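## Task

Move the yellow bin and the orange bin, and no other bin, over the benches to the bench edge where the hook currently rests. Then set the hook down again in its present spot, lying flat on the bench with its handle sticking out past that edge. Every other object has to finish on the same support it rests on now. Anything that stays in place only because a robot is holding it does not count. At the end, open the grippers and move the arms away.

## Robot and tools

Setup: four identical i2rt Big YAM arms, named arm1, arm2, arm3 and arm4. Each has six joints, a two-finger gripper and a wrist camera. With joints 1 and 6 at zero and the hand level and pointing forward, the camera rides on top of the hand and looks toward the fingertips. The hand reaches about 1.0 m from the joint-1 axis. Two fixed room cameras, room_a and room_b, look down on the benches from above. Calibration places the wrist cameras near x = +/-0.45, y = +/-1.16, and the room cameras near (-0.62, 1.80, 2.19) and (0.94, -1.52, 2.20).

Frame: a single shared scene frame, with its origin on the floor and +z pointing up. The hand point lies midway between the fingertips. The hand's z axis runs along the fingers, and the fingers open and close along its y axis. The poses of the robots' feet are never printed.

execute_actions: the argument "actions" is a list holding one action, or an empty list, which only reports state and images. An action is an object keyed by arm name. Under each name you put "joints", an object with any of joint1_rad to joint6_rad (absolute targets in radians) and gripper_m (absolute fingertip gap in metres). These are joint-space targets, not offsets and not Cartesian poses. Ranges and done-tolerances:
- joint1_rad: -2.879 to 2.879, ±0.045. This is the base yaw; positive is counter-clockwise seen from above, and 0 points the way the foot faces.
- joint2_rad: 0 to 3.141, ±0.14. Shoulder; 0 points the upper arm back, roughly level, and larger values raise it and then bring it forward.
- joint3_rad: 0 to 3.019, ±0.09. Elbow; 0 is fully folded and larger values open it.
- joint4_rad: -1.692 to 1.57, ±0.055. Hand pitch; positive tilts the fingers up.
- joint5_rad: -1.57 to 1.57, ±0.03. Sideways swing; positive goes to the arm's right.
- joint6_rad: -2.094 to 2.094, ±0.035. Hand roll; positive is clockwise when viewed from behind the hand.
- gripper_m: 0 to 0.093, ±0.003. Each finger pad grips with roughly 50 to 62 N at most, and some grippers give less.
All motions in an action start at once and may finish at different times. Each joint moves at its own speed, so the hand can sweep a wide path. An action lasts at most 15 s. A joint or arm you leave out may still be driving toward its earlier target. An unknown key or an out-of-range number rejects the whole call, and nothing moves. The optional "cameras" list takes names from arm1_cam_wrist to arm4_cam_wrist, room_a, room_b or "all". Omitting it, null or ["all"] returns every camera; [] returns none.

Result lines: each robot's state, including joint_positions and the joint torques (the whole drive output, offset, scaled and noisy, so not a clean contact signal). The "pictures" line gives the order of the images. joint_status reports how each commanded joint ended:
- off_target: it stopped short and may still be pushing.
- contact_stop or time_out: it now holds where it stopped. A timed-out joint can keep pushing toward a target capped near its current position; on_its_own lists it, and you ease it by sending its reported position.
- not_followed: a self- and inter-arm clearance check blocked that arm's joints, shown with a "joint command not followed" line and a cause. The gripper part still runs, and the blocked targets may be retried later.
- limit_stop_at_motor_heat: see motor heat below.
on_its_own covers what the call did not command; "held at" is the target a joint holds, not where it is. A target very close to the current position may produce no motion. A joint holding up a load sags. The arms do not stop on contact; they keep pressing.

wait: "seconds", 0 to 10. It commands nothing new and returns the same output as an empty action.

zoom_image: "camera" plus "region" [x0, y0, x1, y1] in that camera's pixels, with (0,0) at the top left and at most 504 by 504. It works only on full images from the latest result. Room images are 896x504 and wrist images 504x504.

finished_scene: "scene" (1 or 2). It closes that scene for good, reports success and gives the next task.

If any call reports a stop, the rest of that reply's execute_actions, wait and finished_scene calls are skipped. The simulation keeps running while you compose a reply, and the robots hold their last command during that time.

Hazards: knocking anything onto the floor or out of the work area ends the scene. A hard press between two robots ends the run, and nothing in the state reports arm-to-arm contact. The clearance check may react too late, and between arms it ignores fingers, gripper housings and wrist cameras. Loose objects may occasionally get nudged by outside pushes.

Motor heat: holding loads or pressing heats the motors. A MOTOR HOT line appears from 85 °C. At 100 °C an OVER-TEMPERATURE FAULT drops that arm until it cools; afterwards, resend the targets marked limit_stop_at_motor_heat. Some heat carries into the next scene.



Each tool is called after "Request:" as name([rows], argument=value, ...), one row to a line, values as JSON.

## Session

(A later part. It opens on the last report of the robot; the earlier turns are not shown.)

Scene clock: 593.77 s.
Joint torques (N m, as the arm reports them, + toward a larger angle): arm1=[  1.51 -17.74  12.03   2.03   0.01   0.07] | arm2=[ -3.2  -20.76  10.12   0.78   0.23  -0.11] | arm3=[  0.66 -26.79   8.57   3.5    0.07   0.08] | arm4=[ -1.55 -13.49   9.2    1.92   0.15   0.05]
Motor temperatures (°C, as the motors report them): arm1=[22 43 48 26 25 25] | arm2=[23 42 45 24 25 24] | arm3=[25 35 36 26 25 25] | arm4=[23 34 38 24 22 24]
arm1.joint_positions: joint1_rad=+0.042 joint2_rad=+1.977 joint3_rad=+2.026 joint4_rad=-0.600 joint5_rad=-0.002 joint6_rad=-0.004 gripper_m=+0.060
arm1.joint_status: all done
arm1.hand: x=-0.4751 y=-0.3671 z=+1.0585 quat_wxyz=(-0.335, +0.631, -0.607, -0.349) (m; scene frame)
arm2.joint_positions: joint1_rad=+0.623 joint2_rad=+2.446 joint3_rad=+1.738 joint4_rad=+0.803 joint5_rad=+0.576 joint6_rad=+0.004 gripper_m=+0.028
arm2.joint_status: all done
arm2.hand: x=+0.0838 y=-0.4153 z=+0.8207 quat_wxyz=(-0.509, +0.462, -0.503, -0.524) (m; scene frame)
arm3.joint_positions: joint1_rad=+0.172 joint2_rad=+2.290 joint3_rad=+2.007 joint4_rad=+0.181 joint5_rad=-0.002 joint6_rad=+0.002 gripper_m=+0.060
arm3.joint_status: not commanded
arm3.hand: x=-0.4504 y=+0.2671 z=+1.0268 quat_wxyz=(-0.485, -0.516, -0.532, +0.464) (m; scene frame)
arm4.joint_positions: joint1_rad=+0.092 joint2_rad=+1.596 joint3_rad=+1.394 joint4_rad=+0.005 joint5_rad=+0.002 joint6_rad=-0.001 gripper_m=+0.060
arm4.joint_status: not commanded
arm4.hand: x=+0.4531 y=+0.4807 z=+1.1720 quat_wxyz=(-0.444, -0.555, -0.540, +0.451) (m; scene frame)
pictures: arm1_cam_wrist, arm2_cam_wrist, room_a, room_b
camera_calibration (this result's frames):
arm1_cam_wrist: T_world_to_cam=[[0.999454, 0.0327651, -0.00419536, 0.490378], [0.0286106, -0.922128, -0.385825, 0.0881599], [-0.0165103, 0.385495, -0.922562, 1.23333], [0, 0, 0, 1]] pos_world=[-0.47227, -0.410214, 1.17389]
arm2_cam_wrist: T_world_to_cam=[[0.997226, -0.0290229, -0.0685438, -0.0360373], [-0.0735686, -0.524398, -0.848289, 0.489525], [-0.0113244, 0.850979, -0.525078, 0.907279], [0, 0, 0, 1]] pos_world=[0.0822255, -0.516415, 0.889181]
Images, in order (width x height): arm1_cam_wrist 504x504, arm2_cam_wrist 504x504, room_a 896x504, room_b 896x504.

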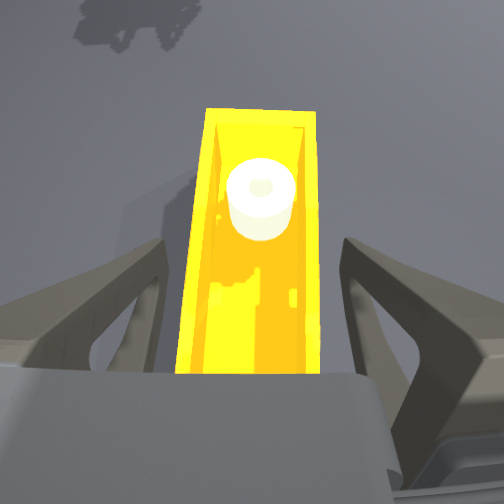

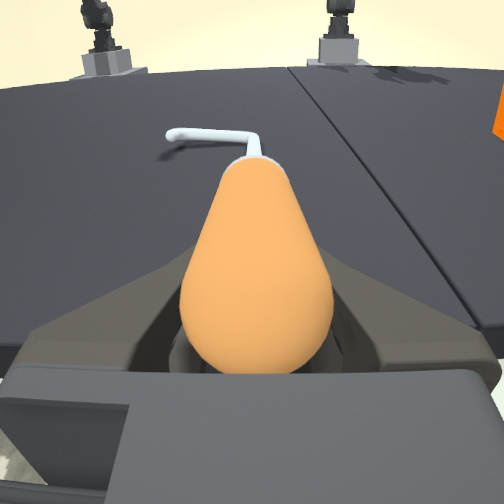

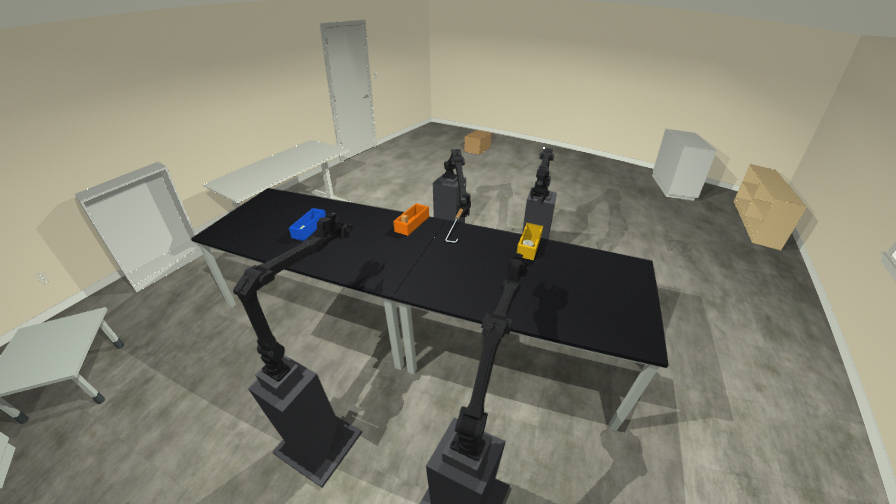

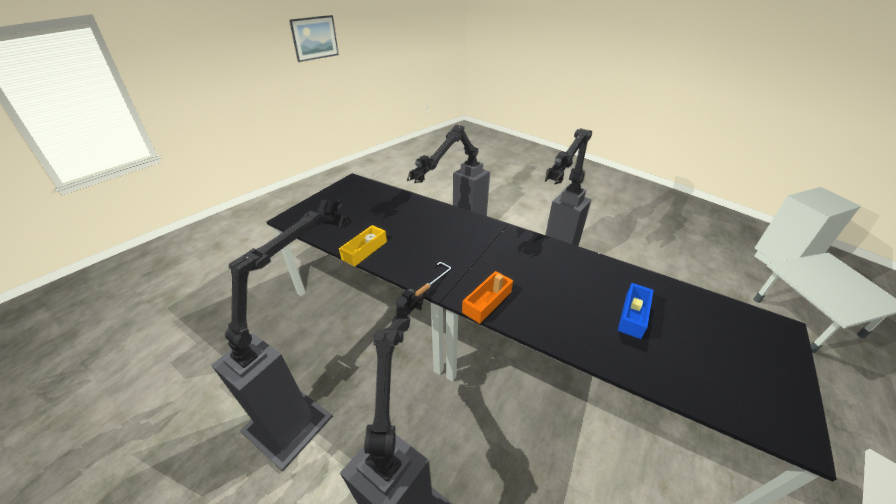

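Request:
execute_actions(actions=[])

Scene clock: 606.67 s.
Joint torques (N m, as the arm reports them, + toward a larger angle): arm1=[  1.38 -17.52  12.     2.06   0.     0.06] | arm2=[ -3.1  -21.23  10.08   0.72   0.26  -0.12] | arm3=[  0.72 -26.81   8.53   3.51   0.08   0.08] | arm4=[ -0.89 -12.54   9.18   1.91   0.12   0.08]
Motor temperatures (°C, as the motors report them): arm1=[22 42 47 26 25 25] | arm2=[23 42 43 24 25 24] | arm3=[25 35 36 26 25 25] | arm4=[23 33 39 24 22 24]
arm1.joint_positions: joint1_rad=+0.042 joint2_rad=+1.977 joint3_rad=+2.026 joint4_rad=-0.600 joint5_rad=-0.002 joint6_rad=-0.004 gripper_m=+0.060
arm1.joint_status: all done
arm1.hand: x=-0.4751 y=-0.3671 z=+1.0585 quat_wxyz=(-0.335, +0.631, -0.607, -0.349) (m; scene frame)
arm2.joint_positions: joint1_rad=+0.623 joint2_rad=+2.446 joint3_rad=+1.738 joint4_rad=+0.803 joint5_rad=+0.576 joint6_rad=+0.004 gripper_m=+0.028
arm2.joint_status: all done
arm2.hand: x=+0.0838 y=-0.4153 z=+0.8207 quat_wxyz=(-0.509, +0.462, -0.503, -0.524) (m; scene frame)
arm3.joint_positions: joint1_rad=+0.172 joint2_rad=+2.290 joint3_rad=+2.007 joint4_rad=+0.181 joint5_rad=-0.002 joint6_rad=+0.002 gripper_m=+0.060
arm3.joint_status: not commanded
arm3.hand: x=-0.4504 y=+0.2671 z=+1.0268 quat_wxyz=(-0.485, -0.516, -0.532, +0.464) (m; scene frame)
arm4.joint_positions: joint1_rad=+0.092 joint2_rad=+1.596 joint3_rad=+1.394 joint4_rad=+0.005 joint5_rad=+0.002 joint6_rad=-0.001 gripper_m=+0.060
arm4.joint_status: not commanded
arm4.hand: x=+0.4531 y=+0.4807 z=+1.1720 quat_wxyz=(-0.444, -0.555, -0.540, +0.451) (m; scene frame)
pictures: arm1_cam_wrist, arm2_cam_wrist, arm3_cam_wrist, arm4_cam_wrist, room_a, room_b
camera_calibration (this result's frames):
arm1_cam_wrist: T_world_to_cam=[[0.999454, 0.0327651, -0.00419536, 0.490378], [0.0286106, -0.922128, -0.385825, 0.0881599], [-0.0165103, 0.385495, -0.922562, 1.23333], [0, 0, 0, 1]] pos_world=[-0.47227, -0.410214, 1.17389]
arm2_cam_wrist: T_world_to_cam=[[0.997226, -0.0290229, -0.0685438, -0.0360373], [-0.0735686, -0.524398, -0.848289, 0.489525], [-0.0113244, 0.850979, -0.525078, 0.907279], [0, 0, 0, 1]] pos_world=[0.0822255, -0.516415, 0.889181]
arm3_cam_wrist: T_world_to_cam=[[-0.999031, -0.04051, -0.0171766, -0.420027], [-0.0137529, 0.65829, -0.752639, 0.595995], [0.0417966, -0.751674, -0.658209, 1.01888], [0, 0, 0, 1]] pos_world=[-0.454009, 0.356513, 1.11199]
arm4_cam_wrist: T_world_to_cam=[[-0.99985, 0.0173304, -0.0000810605, 0.44344], [0.0127614, 0.733065, -0.680039, 0.445394], [-0.0117259, -0.679938, -0.733176, 1.31859], [0, 0, 0, 1]] pos_world=[0.453151, 0.562373, 1.26968]
Images, in order (width x height): arm1_cam_wrist 504x504, arm2_cam_wrist 504x504, arm3_cam_wrist 504x504, arm4_cam_wrist 504x504, room_a 896x504, room_b 896x504.

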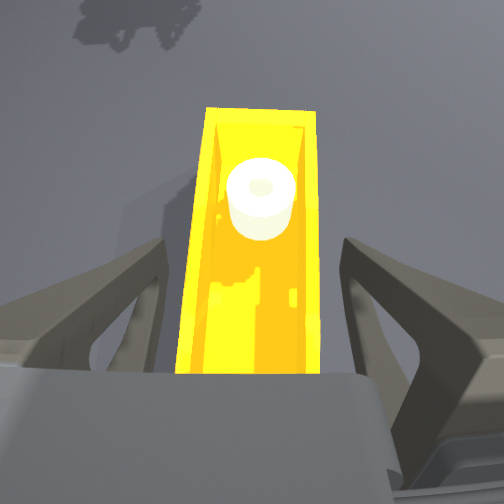

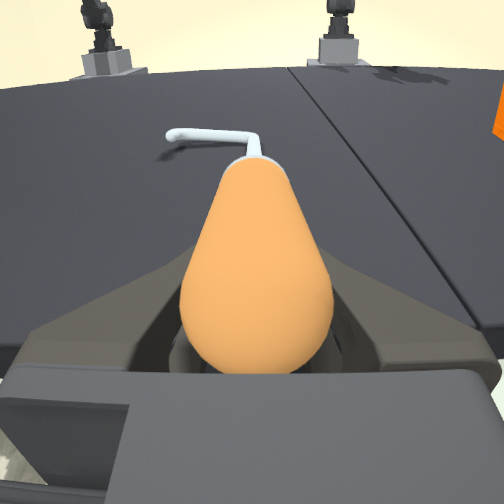

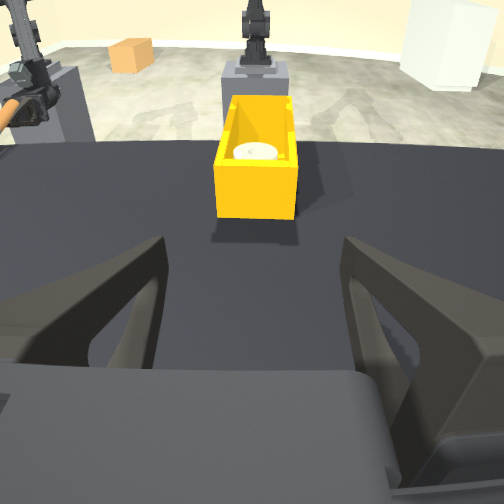

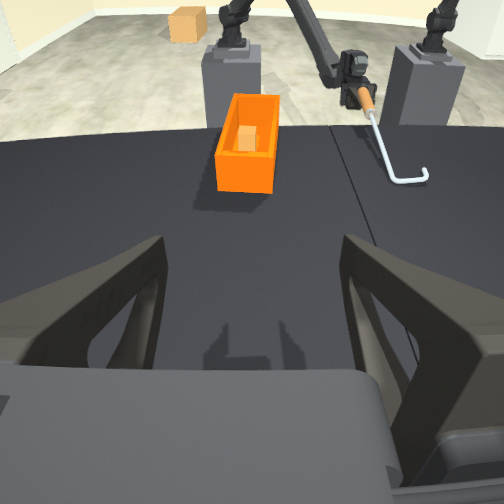

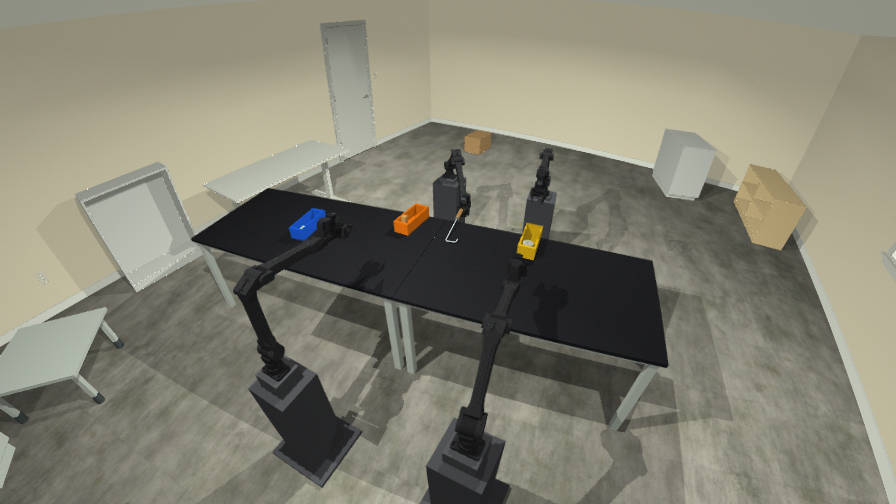

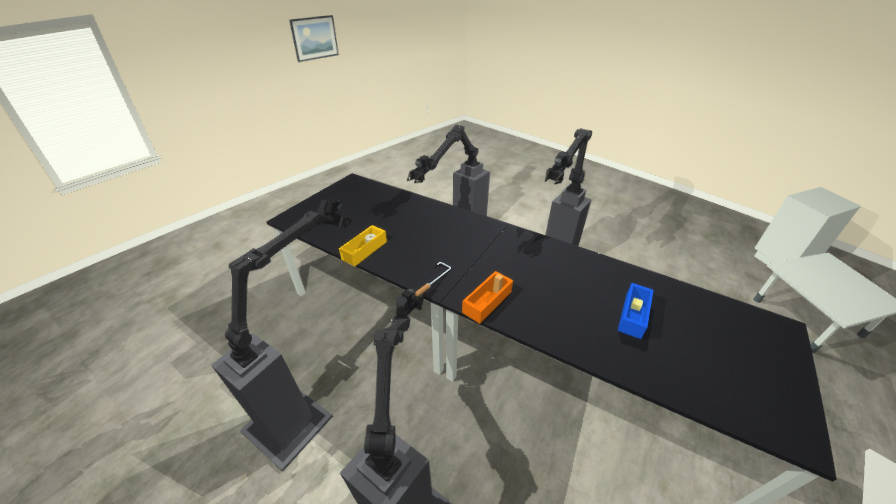

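Request:
execute_actions([
  {"arm1":{"joints":{"joint3_rad":1.60}},"arm2":{"joints":{"joint1_rad":0.615,"joint2_rad":2.485,"joint3_rad":1.725,"joint4_rad":0.78,"joint5_rad":0.585}}},
], cameras=["arm1_cam_wrist","arm2_cam_wrist","room_b","room_a"])

Scene clock: 623.97 s.
Joint torques (N m, as the arm reports them, + toward a larger angle): arm1=[  1.43 -17.91  11.44   1.51   0.02   0.07] | arm2=[ -2.73 -19.8    9.24   0.9    0.45  -0.12] | arm3=[  0.67 -26.79   8.56   3.48   0.07   0.08] | arm4=[ -1.49 -12.93   9.32   1.79   0.14   0.05]
Motor temperatures (°C, as the motors report them): arm1=[22 41 46 26 25 25] | arm2=[23 42 41 24 25 24] | arm3=[25 35 36 26 25 25] | arm4=[23 33 39 24 22 24]
arm1.joint_positions: joint1_rad=+0.042 joint2_rad=+1.991 joint3_rad=+1.588 joint4_rad=-0.596 joint5_rad=-0.002 joint6_rad=-0.004 gripper_m=+0.060
arm1.joint_status: all done
arm1.hand: x=-0.4720 y=-0.4719 z=+0.8100 quat_wxyz=(-0.191, +0.693, -0.666, -0.200) (m; scene frame)
arm2.joint_positions: joint1_rad=+0.623 joint2_rad=+2.466 joint3_rad=+1.727 joint4_rad=+0.798 joint5_rad=+0.576 joint6_rad=+0.004 gripper_m=+0.028
arm2.joint_status: all done
arm2.hand: x=+0.0857 y=-0.4186 z=+0.7968 quat_wxyz=(-0.506, +0.475, -0.506, -0.512) (m; scene frame)
arm3.joint_positions: joint1_rad=+0.172 joint2_rad=+2.290 joint3_rad=+2.007 joint4_rad=+0.181 joint5_rad=-0.002 joint6_rad=+0.002 gripper_m=+0.060
arm3.joint_status: not commanded
arm3.hand: x=-0.4504 y=+0.2671 z=+1.0268 quat_wxyz=(-0.485, -0.516, -0.532, +0.464) (m; scene frame)
arm4.joint_positions: joint1_rad=+0.092 joint2_rad=+1.596 joint3_rad=+1.394 joint4_rad=+0.005 joint5_rad=+0.002 joint6_rad=-0.001 gripper_m=+0.060
arm4.joint_status: not commanded
arm4.hand: x=+0.4531 y=+0.4807 z=+1.1720 quat_wxyz=(-0.444, -0.555, -0.540, +0.451) (m; scene frame)
pictures: arm1_cam_wrist, arm2_cam_wrist, room_a, room_b
camera_calibration (this result's frames):
arm1_cam_wrist: T_world_to_cam=[[0.999471, 0.0324229, -0.00247732, 0.488055], [0.0325076, -0.998132, 0.0517211, -0.492853], [-0.000795744, -0.0517743, -0.998658, 0.907155], [0, 0, 0, 1]] pos_world=[-0.471054, -0.460789, 0.932638]
arm2_cam_wrist: T_world_to_cam=[[0.998345, -0.0305478, -0.0487244, -0.0561197], [-0.0574921, -0.550391, -0.832925, 0.443185], [-0.0013734, 0.834348, -0.551236, 0.910662], [0, 0, 0, 1]] pos_world=[0.0827572, -0.517598, 0.868395]
Images, in order (width x height): arm1_cam_wrist 504x504, arm2_cam_wrist 504x504, room_a 896x504, room_b 896x504.

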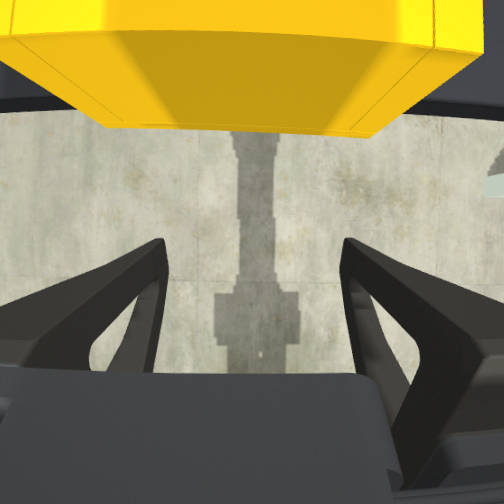

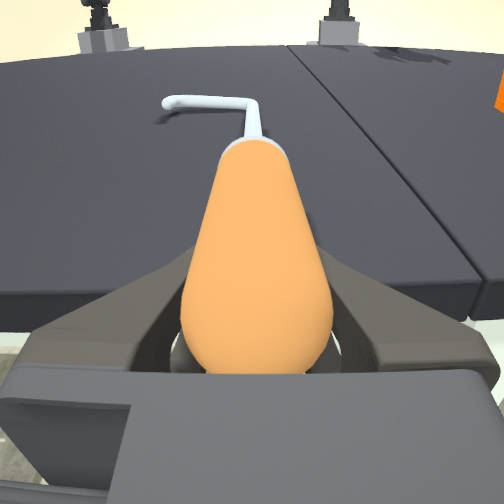

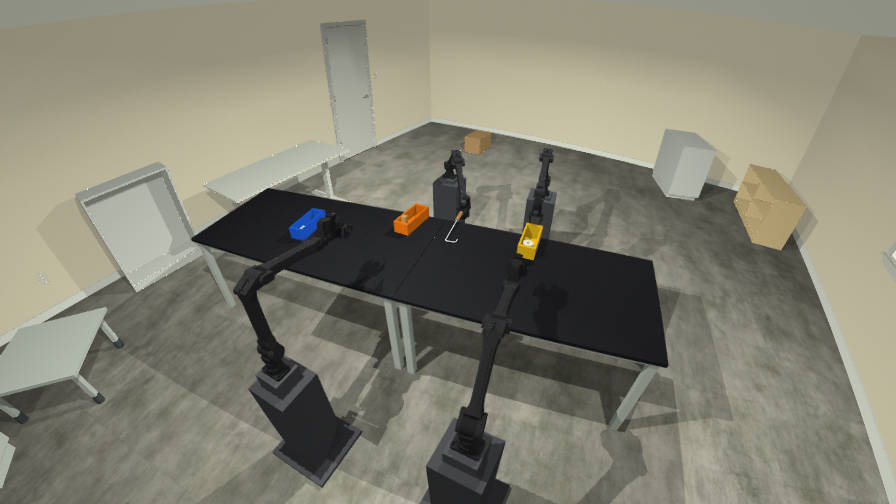

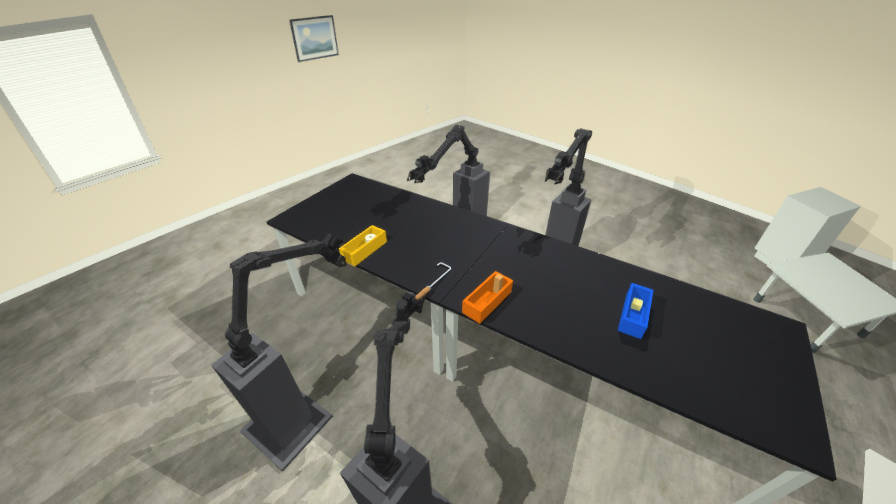

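Request:
zoom_image(camera="room_b", region=[380, 170, 580, 330])

Request:
zoom_image(camera="room_a", region=[330, 190, 550, 340])

Region (380, 170, 580, 330) of room_b's 896x504 image, scaled by 2.520, with more detail than that image has; it fills the top 403 rows of this view, and the rest is white.

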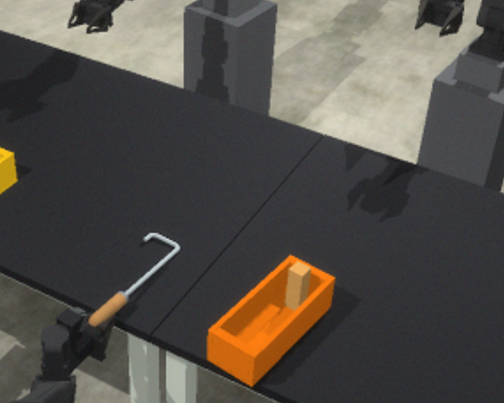

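Region (330, 190, 550, 340) of room_a's 896x504 image, scaled by 2.291, with more detail than that image has; it fills the top 344 rows of this view, and the rest is white.

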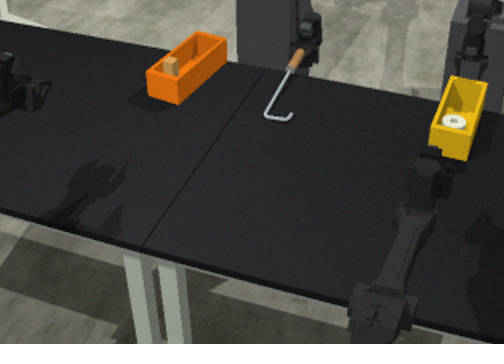

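Request:
execute_actions([
  {"arm1":{"joints":{"joint2_rad":2.09}},"arm2":{"joints":{"joint1_rad":0.597,"joint3_rad":1.685}}},
], cameras=["arm1_cam_wrist","arm2_cam_wrist","room_b","room_a"])

Request:
zoom_image(camera="room_b", region=[380, 170, 580, 330])

Request:
zoom_image(camera="room_a", region=[330, 190, 550, 340])

Scene clock: 655.23 s.
Joint torques (N m, as the arm reports them, + toward a larger angle): arm1=[  1.45 -18.23  10.81   1.39   0.02   0.06] | arm2=[ -3.19 -19.84   9.2    1.03   0.44  -0.11] | arm3=[  0.63 -26.75   8.57   3.5    0.08   0.08] | arm4=[ -2.16 -13.54   9.6    1.73   0.11   0.05]
Motor temperatures (°C, as the motors report them): arm1=[22 40 45 26 25 25] | arm2=[23 42 39 24 25 24] | arm3=[25 36 36 26 25 25] | arm4=[23 33 39 24 22 24]
arm1.joint_positions: joint1_rad=+0.042 joint2_rad=+2.086 joint3_rad=+1.588 joint4_rad=-0.596 joint5_rad=-0.002 joint6_rad=-0.004 gripper_m=+0.060
arm1.joint_status: all done
arm1.hand: x=-0.4719 y=-0.4793 z=+0.7443 quat_wxyz=(-0.159, +0.701, -0.674, -0.168) (m; scene frame)
arm2.joint_positions: joint1_rad=+0.612 joint2_rad=+2.470 joint3_rad=+1.685 joint4_rad=+0.796 joint5_rad=+0.576 joint6_rad=+0.004 gripper_m=+0.028
arm2.joint_status: all done
arm2.hand: x=+0.1002 y=-0.4246 z=+0.7719 quat_wxyz=(-0.506, +0.489, -0.513, -0.492) (m; scene frame)
arm3.joint_positions: joint1_rad=+0.172 joint2_rad=+2.290 joint3_rad=+2.007 joint4_rad=+0.181 joint5_rad=-0.002 joint6_rad=+0.002 gripper_m=+0.060
arm3.joint_status: not commanded
arm3.hand: x=-0.4504 y=+0.2671 z=+1.0268 quat_wxyz=(-0.485, -0.516, -0.532, +0.464) (m; scene frame)
arm4.joint_positions: joint1_rad=+0.092 joint2_rad=+1.596 joint3_rad=+1.394 joint4_rad=+0.005 joint5_rad=+0.002 joint6_rad=-0.001 gripper_m=+0.060
arm4.joint_status: not commanded
arm4.hand: x=+0.4531 y=+0.4807 z=+1.1720 quat_wxyz=(-0.444, -0.555, -0.540, +0.451) (m; scene frame)
pictures: arm1_cam_wrist, arm2_cam_wrist, room_a, room_b
camera_calibration (this result's frames):
arm1_cam_wrist: T_world_to_cam=[[0.999471, 0.0324504, -0.0021068, 0.48777], [0.0324117, -0.988835, 0.14545, -0.56228], [0.00263664, -0.145441, -0.989363, 0.790976], [0, 0, 0, 1]] pos_world=[-0.471373, -0.45679, 0.865374]
arm2_cam_wrist: T_world_to_cam=[[0.998827, -0.0434442, -0.0214019, -0.0986665], [-0.0427755, -0.584178, -0.810498, 0.386816], [0.022709, 0.810462, -0.585351, 0.915671], [0, 0, 0, 1]] pos_world=[0.094303, -0.520434, 0.84739]
Images, in order (width x height): arm1_cam_wrist 504x504, arm2_cam_wrist 504x504, room_a 896x504, room_b 896x504.

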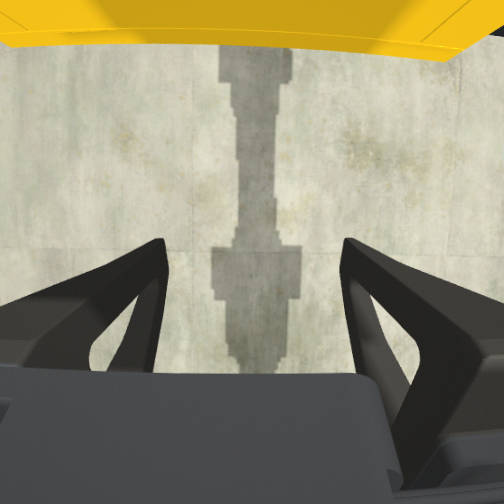

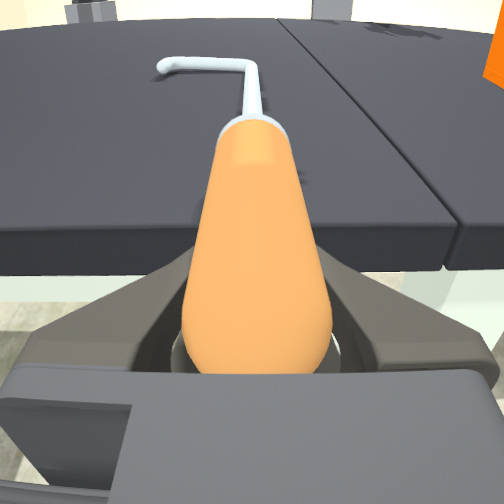

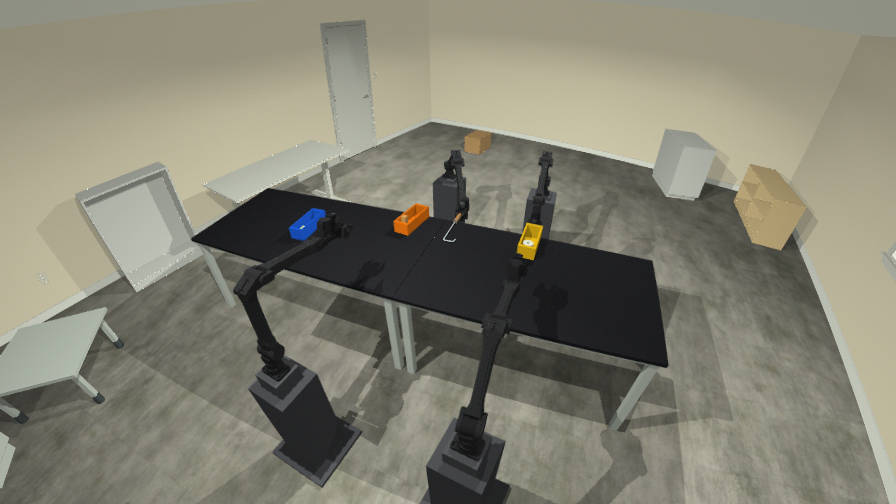

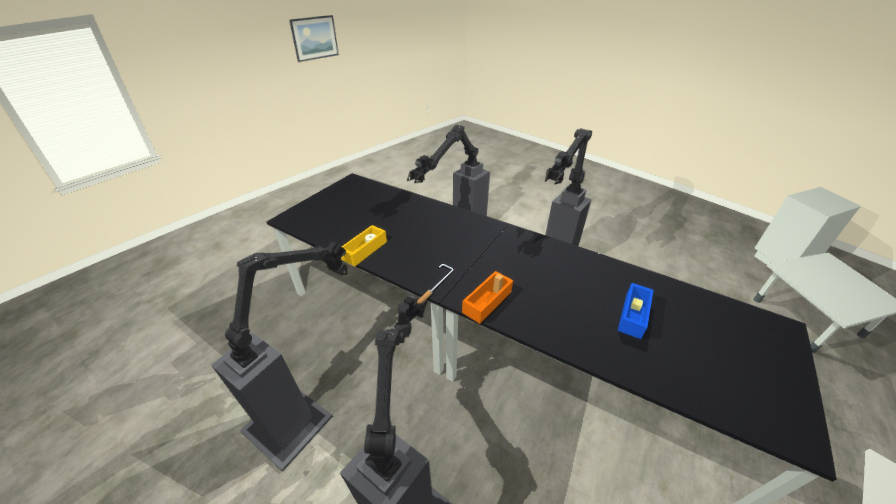

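Region (380, 170, 580, 330) of room_b's 896x504 image, scaled by 2.520, with more detail than that image has; it fills the top 403 rows of this view, and the rest is white.

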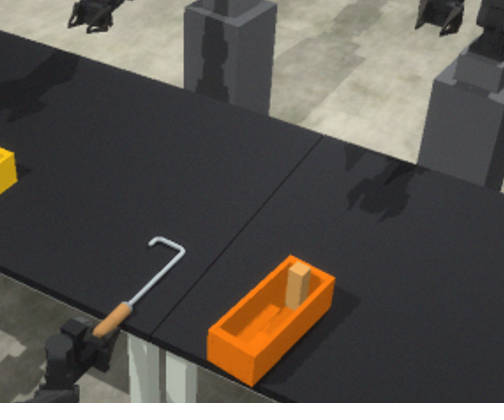

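Region (330, 190, 550, 340) of room_a's 896x504 image, scaled by 2.291, with more detail than that image has; it fills the top 344 rows of this view, and the rest is white.

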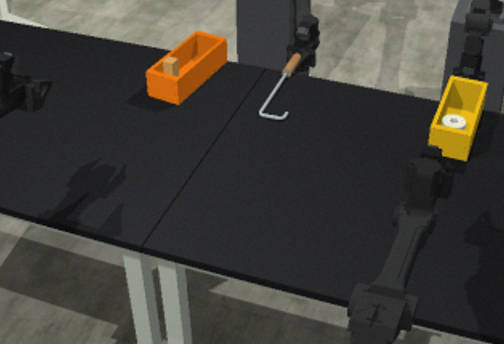

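Request:
execute_actions([
  {"arm1":{"joints":{"joint4_rad":-0.14}},"arm2":{"joints":{"joint2_rad":2.495}}},
], cameras=["arm1_cam_wrist","arm2_cam_wrist","arm3_cam_wrist","room_b"])

Request:
zoom_image(camera="room_b", region=[380, 170, 580, 330])

Request:
zoom_image(camera="arm3_cam_wrist", region=[180, 80, 340, 240])

Scene clock: 669.23 s.
Joint torques (N m, as the arm reports them, + toward a larger angle): arm1=[  1.5  -18.69  11.38   2.43  -0.01   0.05] | arm2=[ -3.17 -19.16   9.23   1.08   0.43  -0.09] | arm3=[  0.61 -26.83   8.55   3.5    0.07   0.08] | arm4=[ -1.8  -11.77   9.3    1.99   0.13   0.01]
Motor temperatures (°C, as the motors report them): arm1=[22 40 45 26 25 25] | arm2=[23 42 38 24 25 24] | arm3=[25 36 36 26 25 25] | arm4=[23 32 39 24 22 24]
arm1.joint_positions: joint1_rad=+0.042 joint2_rad=+2.086 joint3_rad=+1.588 joint4_rad=-0.162 joint5_rad=-0.001 joint6_rad=-0.002 gripper_m=+0.060
arm1.joint_status: all done
arm1.hand: x=-0.4745 y=-0.3973 z=+0.8109 quat_wxyz=(-0.301, +0.649, -0.625, -0.314) (m; scene frame)
arm2.joint_positions: joint1_rad=+0.612 joint2_rad=+2.470 joint3_rad=+1.685 joint4_rad=+0.796 joint5_rad=+0.576 joint6_rad=+0.004 gripper_m=+0.028
arm2.joint_status: all done
arm2.hand: x=+0.1002 y=-0.4246 z=+0.7719 quat_wxyz=(-0.506, +0.489, -0.513, -0.492) (m; scene frame)
arm3.joint_positions: joint1_rad=+0.172 joint2_rad=+2.290 joint3_rad=+2.007 joint4_rad=+0.181 joint5_rad=-0.002 joint6_rad=+0.002 gripper_m=+0.060
arm3.joint_status: not commanded
arm3.hand: x=-0.4504 y=+0.2671 z=+1.0268 quat_wxyz=(-0.485, -0.516, -0.532, +0.464) (m; scene frame)
arm4.joint_positions: joint1_rad=+0.092 joint2_rad=+1.596 joint3_rad=+1.394 joint4_rad=+0.005 joint5_rad=+0.002 joint6_rad=-0.001 gripper_m=+0.060
arm4.joint_status: not commanded
arm4.hand: x=+0.4531 y=+0.4807 z=+1.1720 quat_wxyz=(-0.444, -0.555, -0.540, +0.451) (m; scene frame)
pictures: arm1_cam_wrist, arm2_cam_wrist, arm3_cam_wrist, room_b
camera_calibration (this result's frames):
arm1_cam_wrist: T_world_to_cam=[[0.999507, 0.0310661, -0.00451598, 0.489349], [0.0285131, -0.958568, -0.283434, -0.132823], [-0.0131341, 0.283165, -0.958981, 1.00706], [0, 0, 0, 1]] pos_world=[-0.472094, -0.427686, 0.930313]
arm2_cam_wrist: T_world_to_cam=[[0.998827, -0.0434442, -0.0214019, -0.0986665], [-0.0427755, -0.584178, -0.810498, 0.386816], [0.022709, 0.810462, -0.585351, 0.915671], [0, 0, 0, 1]] pos_world=[0.094303, -0.520434, 0.84739]
arm3_cam_wrist: T_world_to_cam=[[-0.999031, -0.04051, -0.0171766, -0.420027], [-0.0137529, 0.65829, -0.752639, 0.595995], [0.0417966, -0.751674, -0.658209, 1.01888], [0, 0, 0, 1]] pos_world=[-0.454009, 0.356513, 1.11199]
Images, in order (width x height): arm1_cam_wrist 504x504, arm2_cam_wrist 504x504, arm3_cam_wrist 504x504, room_b 896x504.

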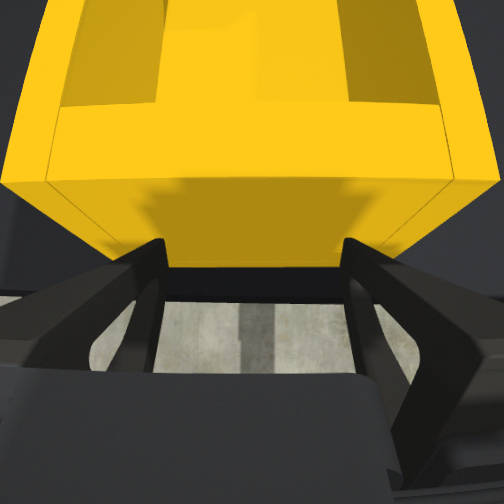

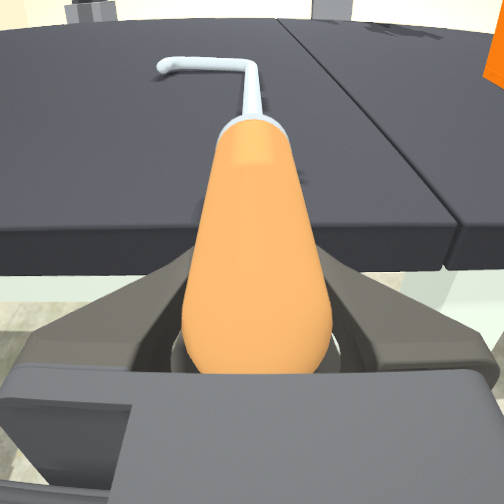

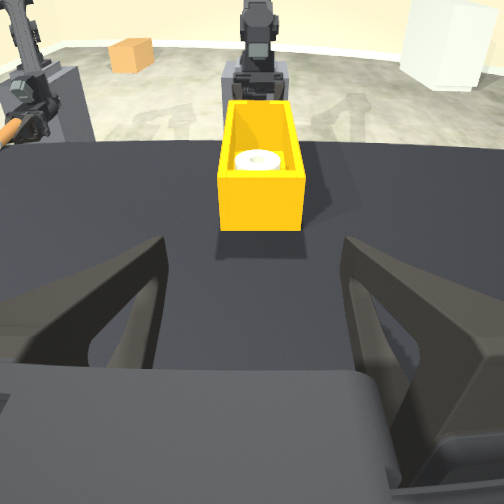

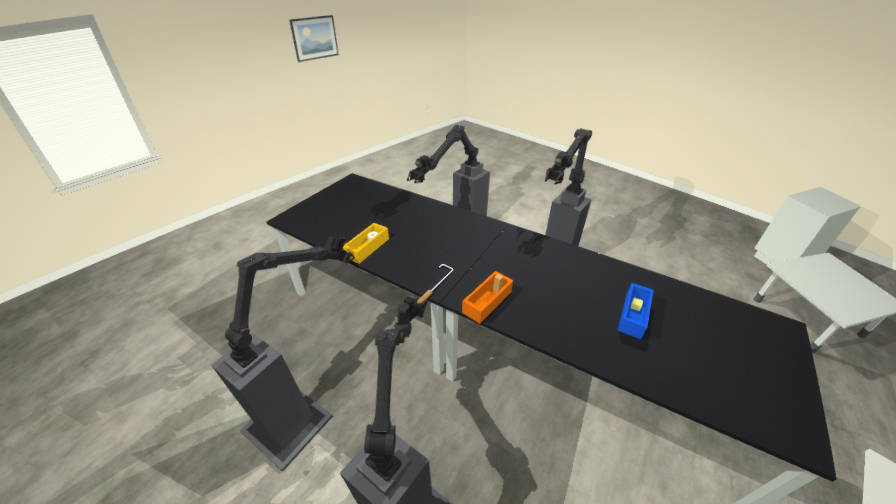

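Region (380, 170, 580, 330) of room_b's 896x504 image, scaled by 2.520, with more detail than that image has; it fills the top 403 rows of this view, and the rest is white.

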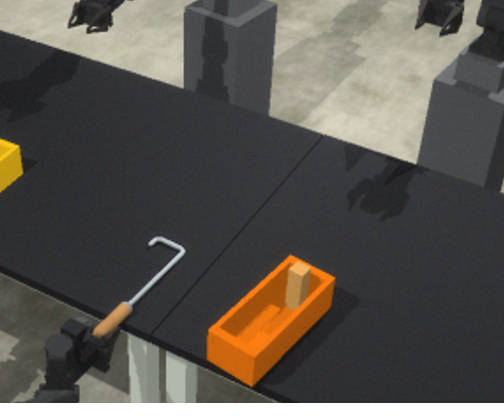

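Region (180, 80, 340, 240) of arm3_cam_wrist's 504x504 image, scaled by 3.150, with more detail than that image has.

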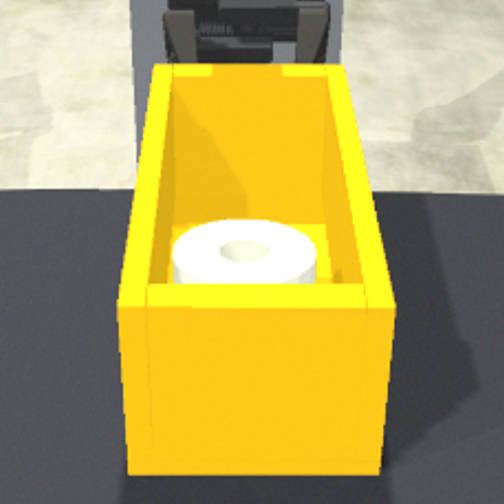

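Request:
execute_actions([
  {"arm1":{"joints":{"joint2_rad":1.8,"joint4_rad":-0.7}},"arm2":{"joints":{"joint2_rad":2.47,"gripper_m":0.09}}},
], cameras=["arm2_cam_wrist","arm4_cam_wrist","room_b"])

Scene clock: 679.70 s.
Joint torques (N m, as the arm reports them, + toward a larger angle): arm1=[  1.38 -14.09  12.61   1.16  -0.01   0.06] | arm2=[ -2.68 -21.31   9.12   1.08   0.25  -0.09] | arm3=[  0.68 -26.71   8.55   3.5    0.08   0.08] | arm4=[ -1.56 -12.64   9.46   1.93   0.09   0.05]
Motor temperatures (°C, as the motors report them): arm1=[22 40 45 26 25 25] | arm2=[23 42 38 24 25 24] | arm3=[25 36 36 26 25 25] | arm4=[23 32 39 24 22 24]
arm1.joint_positions: joint1_rad=+0.042 joint2_rad=+1.781 joint3_rad=+1.583 joint4_rad=-0.693 joint5_rad=-0.001 joint6_rad=-0.002 gripper_m=+0.060
arm1.joint_status: all done
arm1.hand: x=-0.4706 y=-0.4969 z=+0.9386 quat_wxyz=(-0.227, +0.681, -0.655, -0.237) (m; scene frame)
arm2.joint_positions: joint1_rad=+0.602 joint2_rad=+2.470 joint3_rad=+1.685 joint4_rad=+0.794 joint5_rad=+0.581 joint6_rad=+0.004 gripper_m=+0.090
arm2.joint_status: all done
arm2.hand: x=+0.1085 y=-0.4213 z=+0.7714 quat_wxyz=(-0.509, +0.486, -0.517, -0.487) (m; scene frame)
arm3.joint_positions: joint1_rad=+0.172 joint2_rad=+2.290 joint3_rad=+2.007 joint4_rad=+0.181 joint5_rad=-0.002 joint6_rad=+0.002 gripper_m=+0.060
arm3.joint_status: not commanded
arm3.hand: x=-0.4504 y=+0.2671 z=+1.0268 quat_wxyz=(-0.485, -0.516, -0.532, +0.464) (m; scene frame)
arm4.joint_positions: joint1_rad=+0.092 joint2_rad=+1.596 joint3_rad=+1.394 joint4_rad=+0.005 joint5_rad=+0.002 joint6_rad=-0.001 gripper_m=+0.060
arm4.joint_status: not commanded
arm4.hand: x=+0.4531 y=+0.4807 z=+1.1720 quat_wxyz=(-0.444, -0.555, -0.540, +0.451) (m; scene frame)
pictures: arm2_cam_wrist, arm4_cam_wrist, room_b
camera_calibration (this result's frames):
arm2_cam_wrist: T_world_to_cam=[[0.998116, -0.0579375, -0.0201903, -0.113761], [-0.0503258, -0.584864, -0.809569, 0.388529], [0.0350958, 0.80906, -0.586678, 0.911618], [0, 0, 0, 1]] pos_world=[0.101106, -0.516908, 0.847071]
arm4_cam_wrist: T_world_to_cam=[[-0.99985, 0.0173304, -0.0000810605, 0.44344], [0.0127614, 0.733065, -0.680039, 0.445394], [-0.0117259, -0.679938, -0.733176, 1.31859], [0, 0, 0, 1]] pos_world=[0.453151, 0.562373, 1.26968]
Images, in order (width x height): arm2_cam_wrist 504x504, arm4_cam_wrist 504x504, room_b 896x504.

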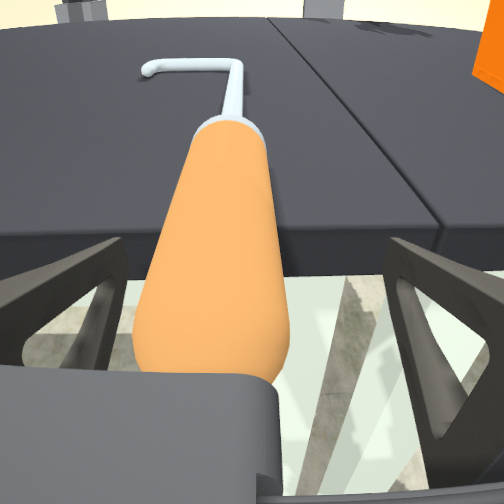

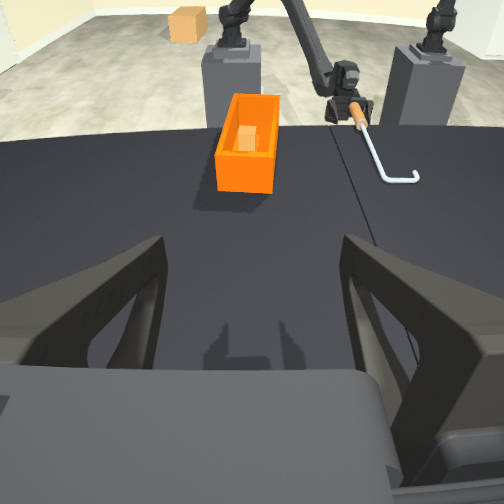

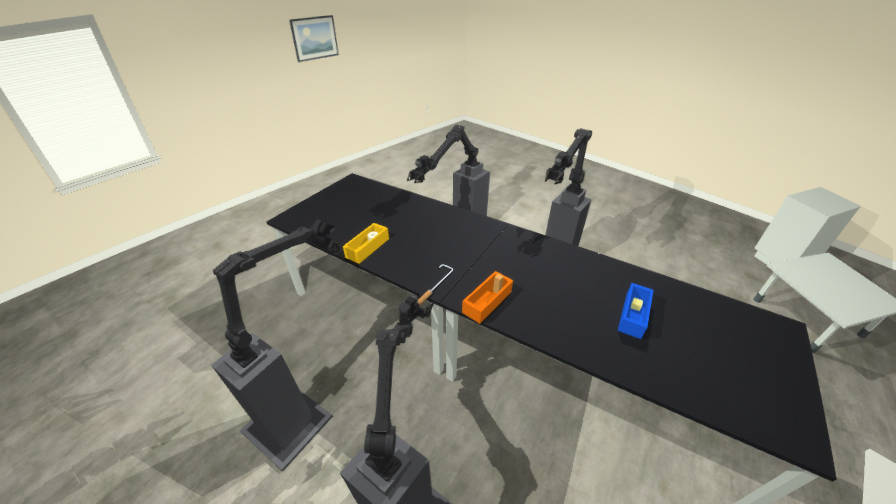

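Request:
execute_actions([
  {"arm2":{"joints":{"joint2_rad":2.15}}},
], cameras=["arm2_cam_wrist","arm3_cam_wrist","arm4_cam_wrist","room_a","room_b"])

Request:
zoom_image(camera="room_b", region=[380, 170, 580, 330])

Request:
zoom_image(camera="room_a", region=[330, 190, 550, 340])

Scene clock: 686.87 s.
Joint torques (N m, as the arm reports them, + toward a larger angle): arm1=[  1.52 -13.95  12.57   1.2   -0.01   0.05] | arm2=[ -2.35 -19.61  11.26   1.3    0.14  -0.14] | arm3=[  0.66 -26.83   8.55   3.51   0.08   0.08] | arm4=[ -1.16 -12.98   9.38   1.93   0.12   0.02]
Motor temperatures (°C, as the motors report them): arm1=[22 39 46 26 25 25] | arm2=[23 42 38 24 25 24] | arm3=[25 36 36 26 25 25] | arm4=[23 32 39 24 22 24]
arm1.joint_positions: joint1_rad=+0.042 joint2_rad=+1.781 joint3_rad=+1.583 joint4_rad=-0.693 joint5_rad=-0.001 joint6_rad=-0.002 gripper_m=+0.060
arm1.joint_status: not commanded
arm1.hand: x=-0.4706 y=-0.4969 z=+0.9386 quat_wxyz=(-0.227, +0.681, -0.655, -0.237) (m; scene frame)
arm2.joint_positions: joint1_rad=+0.602 joint2_rad=+2.147 joint3_rad=+1.682 joint4_rad=+0.783 joint5_rad=+0.582 joint6_rad=+0.004 gripper_m=+0.090
arm2.joint_status: all done
arm2.hand: x=+0.1163 y=-0.4306 z=+1.0347 quat_wxyz=(-0.528, +0.374, -0.486, -0.587) (m; scene frame)
arm3.joint_positions: joint1_rad=+0.172 joint2_rad=+2.290 joint3_rad=+2.007 joint4_rad=+0.181 joint5_rad=-0.002 joint6_rad=+0.002 gripper_m=+0.060
arm3.joint_status: not commanded
arm3.hand: x=-0.4504 y=+0.2671 z=+1.0268 quat_wxyz=(-0.485, -0.516, -0.532, +0.464) (m; scene frame)
arm4.joint_positions: joint1_rad=+0.092 joint2_rad=+1.596 joint3_rad=+1.394 joint4_rad=+0.005 joint5_rad=+0.002 joint6_rad=-0.001 gripper_m=+0.060
arm4.joint_status: not commanded
arm4.hand: x=+0.4531 y=+0.4807 z=+1.1720 quat_wxyz=(-0.444, -0.555, -0.540, +0.451) (m; scene frame)
pictures: arm2_cam_wrist, arm3_cam_wrist, arm4_cam_wrist, room_a, room_b
camera_calibration (this result's frames):
arm2_cam_wrist: T_world_to_cam=[[0.981606, -0.0326945, -0.188099, 0.0696918], [-0.187431, -0.352491, -0.916853, 0.823656], [-0.036327, 0.935244, -0.352135, 0.893318], [0, 0, 0, 1]] pos_world=[0.11842, -0.54286, 1.08285]
arm3_cam_wrist: T_world_to_cam=[[-0.999031, -0.04051, -0.0171766, -0.420027], [-0.0137529, 0.65829, -0.752639, 0.595995], [0.0417966, -0.751674, -0.658209, 1.01888], [0, 0, 0, 1]] pos_world=[-0.454009, 0.356513, 1.11199]
arm4_cam_wrist: T_world_to_cam=[[-0.99985, 0.0173304, -0.0000810605, 0.44344], [0.0127614, 0.733065, -0.680039, 0.445394], [-0.0117259, -0.679938, -0.733176, 1.31859], [0, 0, 0, 1]] pos_world=[0.453151, 0.562373, 1.26968]
Images, in order (width x height): arm2_cam_wrist 504x504, arm3_cam_wrist 504x504, arm4_cam_wrist 504x504, room_a 896x504, room_b 896x504.

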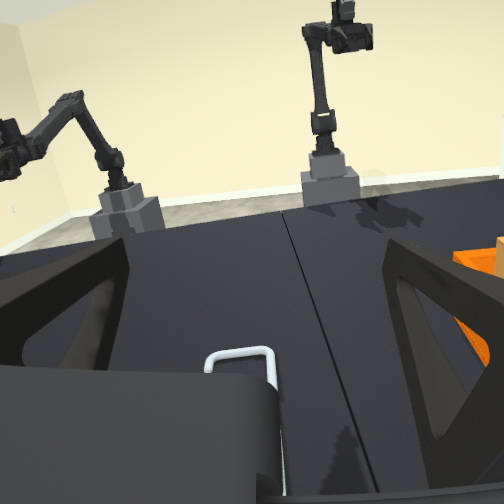

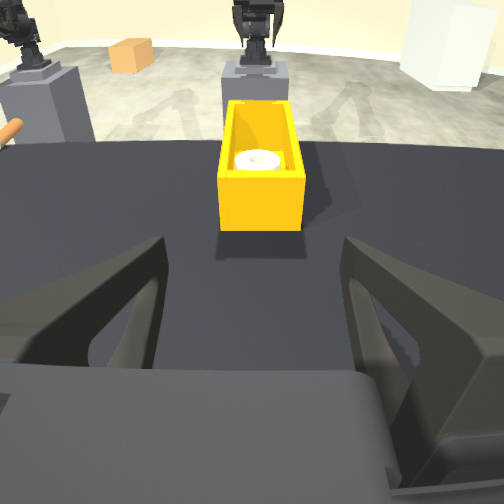

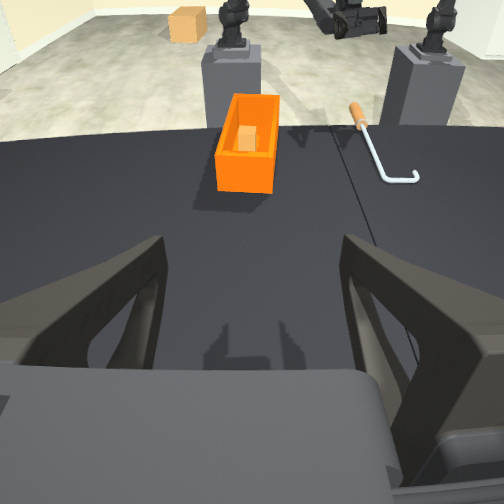

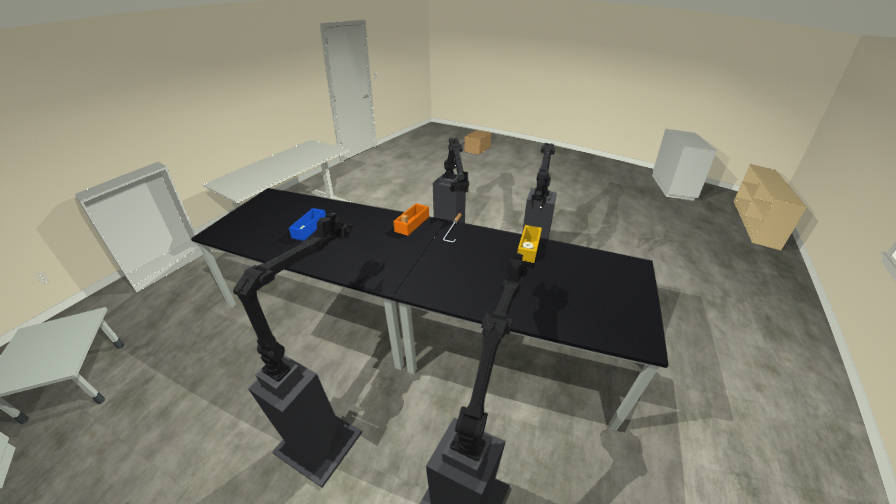

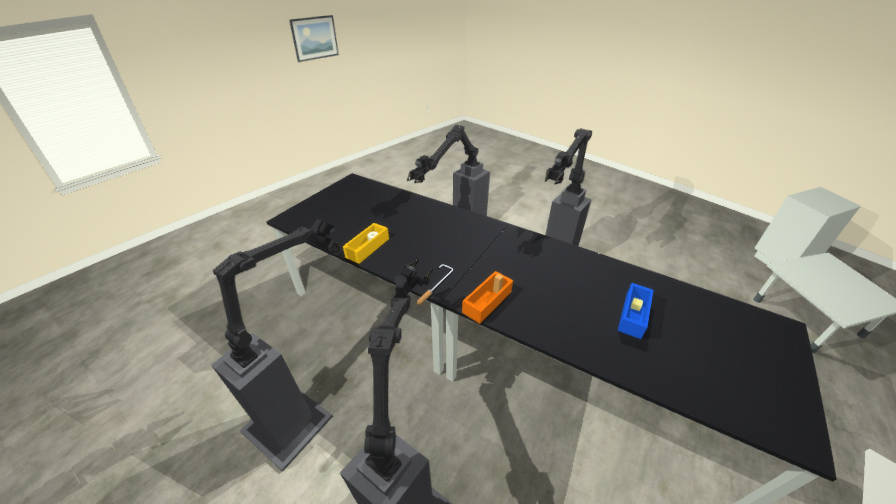

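Region (380, 170, 580, 330) of room_b's 896x504 image, scaled by 2.520, with more detail than that image has; it fills the top 403 rows of this view, and the rest is white.

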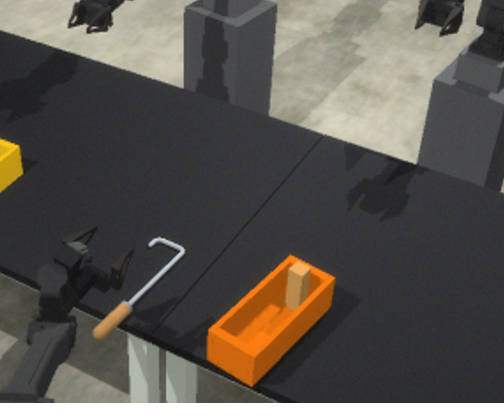

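Region (330, 190, 550, 340) of room_a's 896x504 image, scaled by 2.291, with more detail than that image has; it fills the top 344 rows of this view, and the rest is white.

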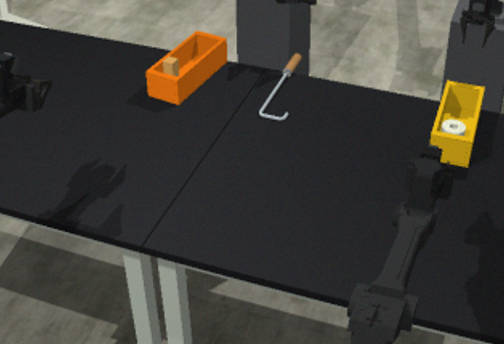

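Request:
zoom_image(camera="room_b", region=[440, 270, 540, 345])

Region (440, 270, 540, 345) of room_b's 896x504 image, scaled by 5.040, with more detail than that image has; it fills the top 378 rows of this view, and the rest is white.

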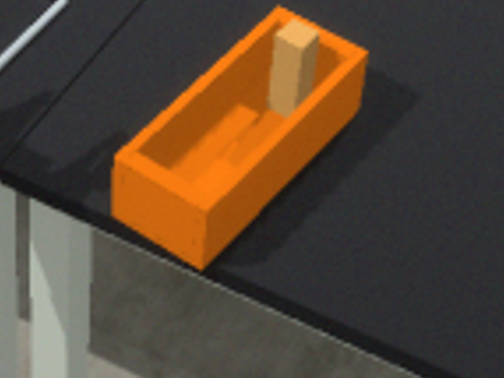

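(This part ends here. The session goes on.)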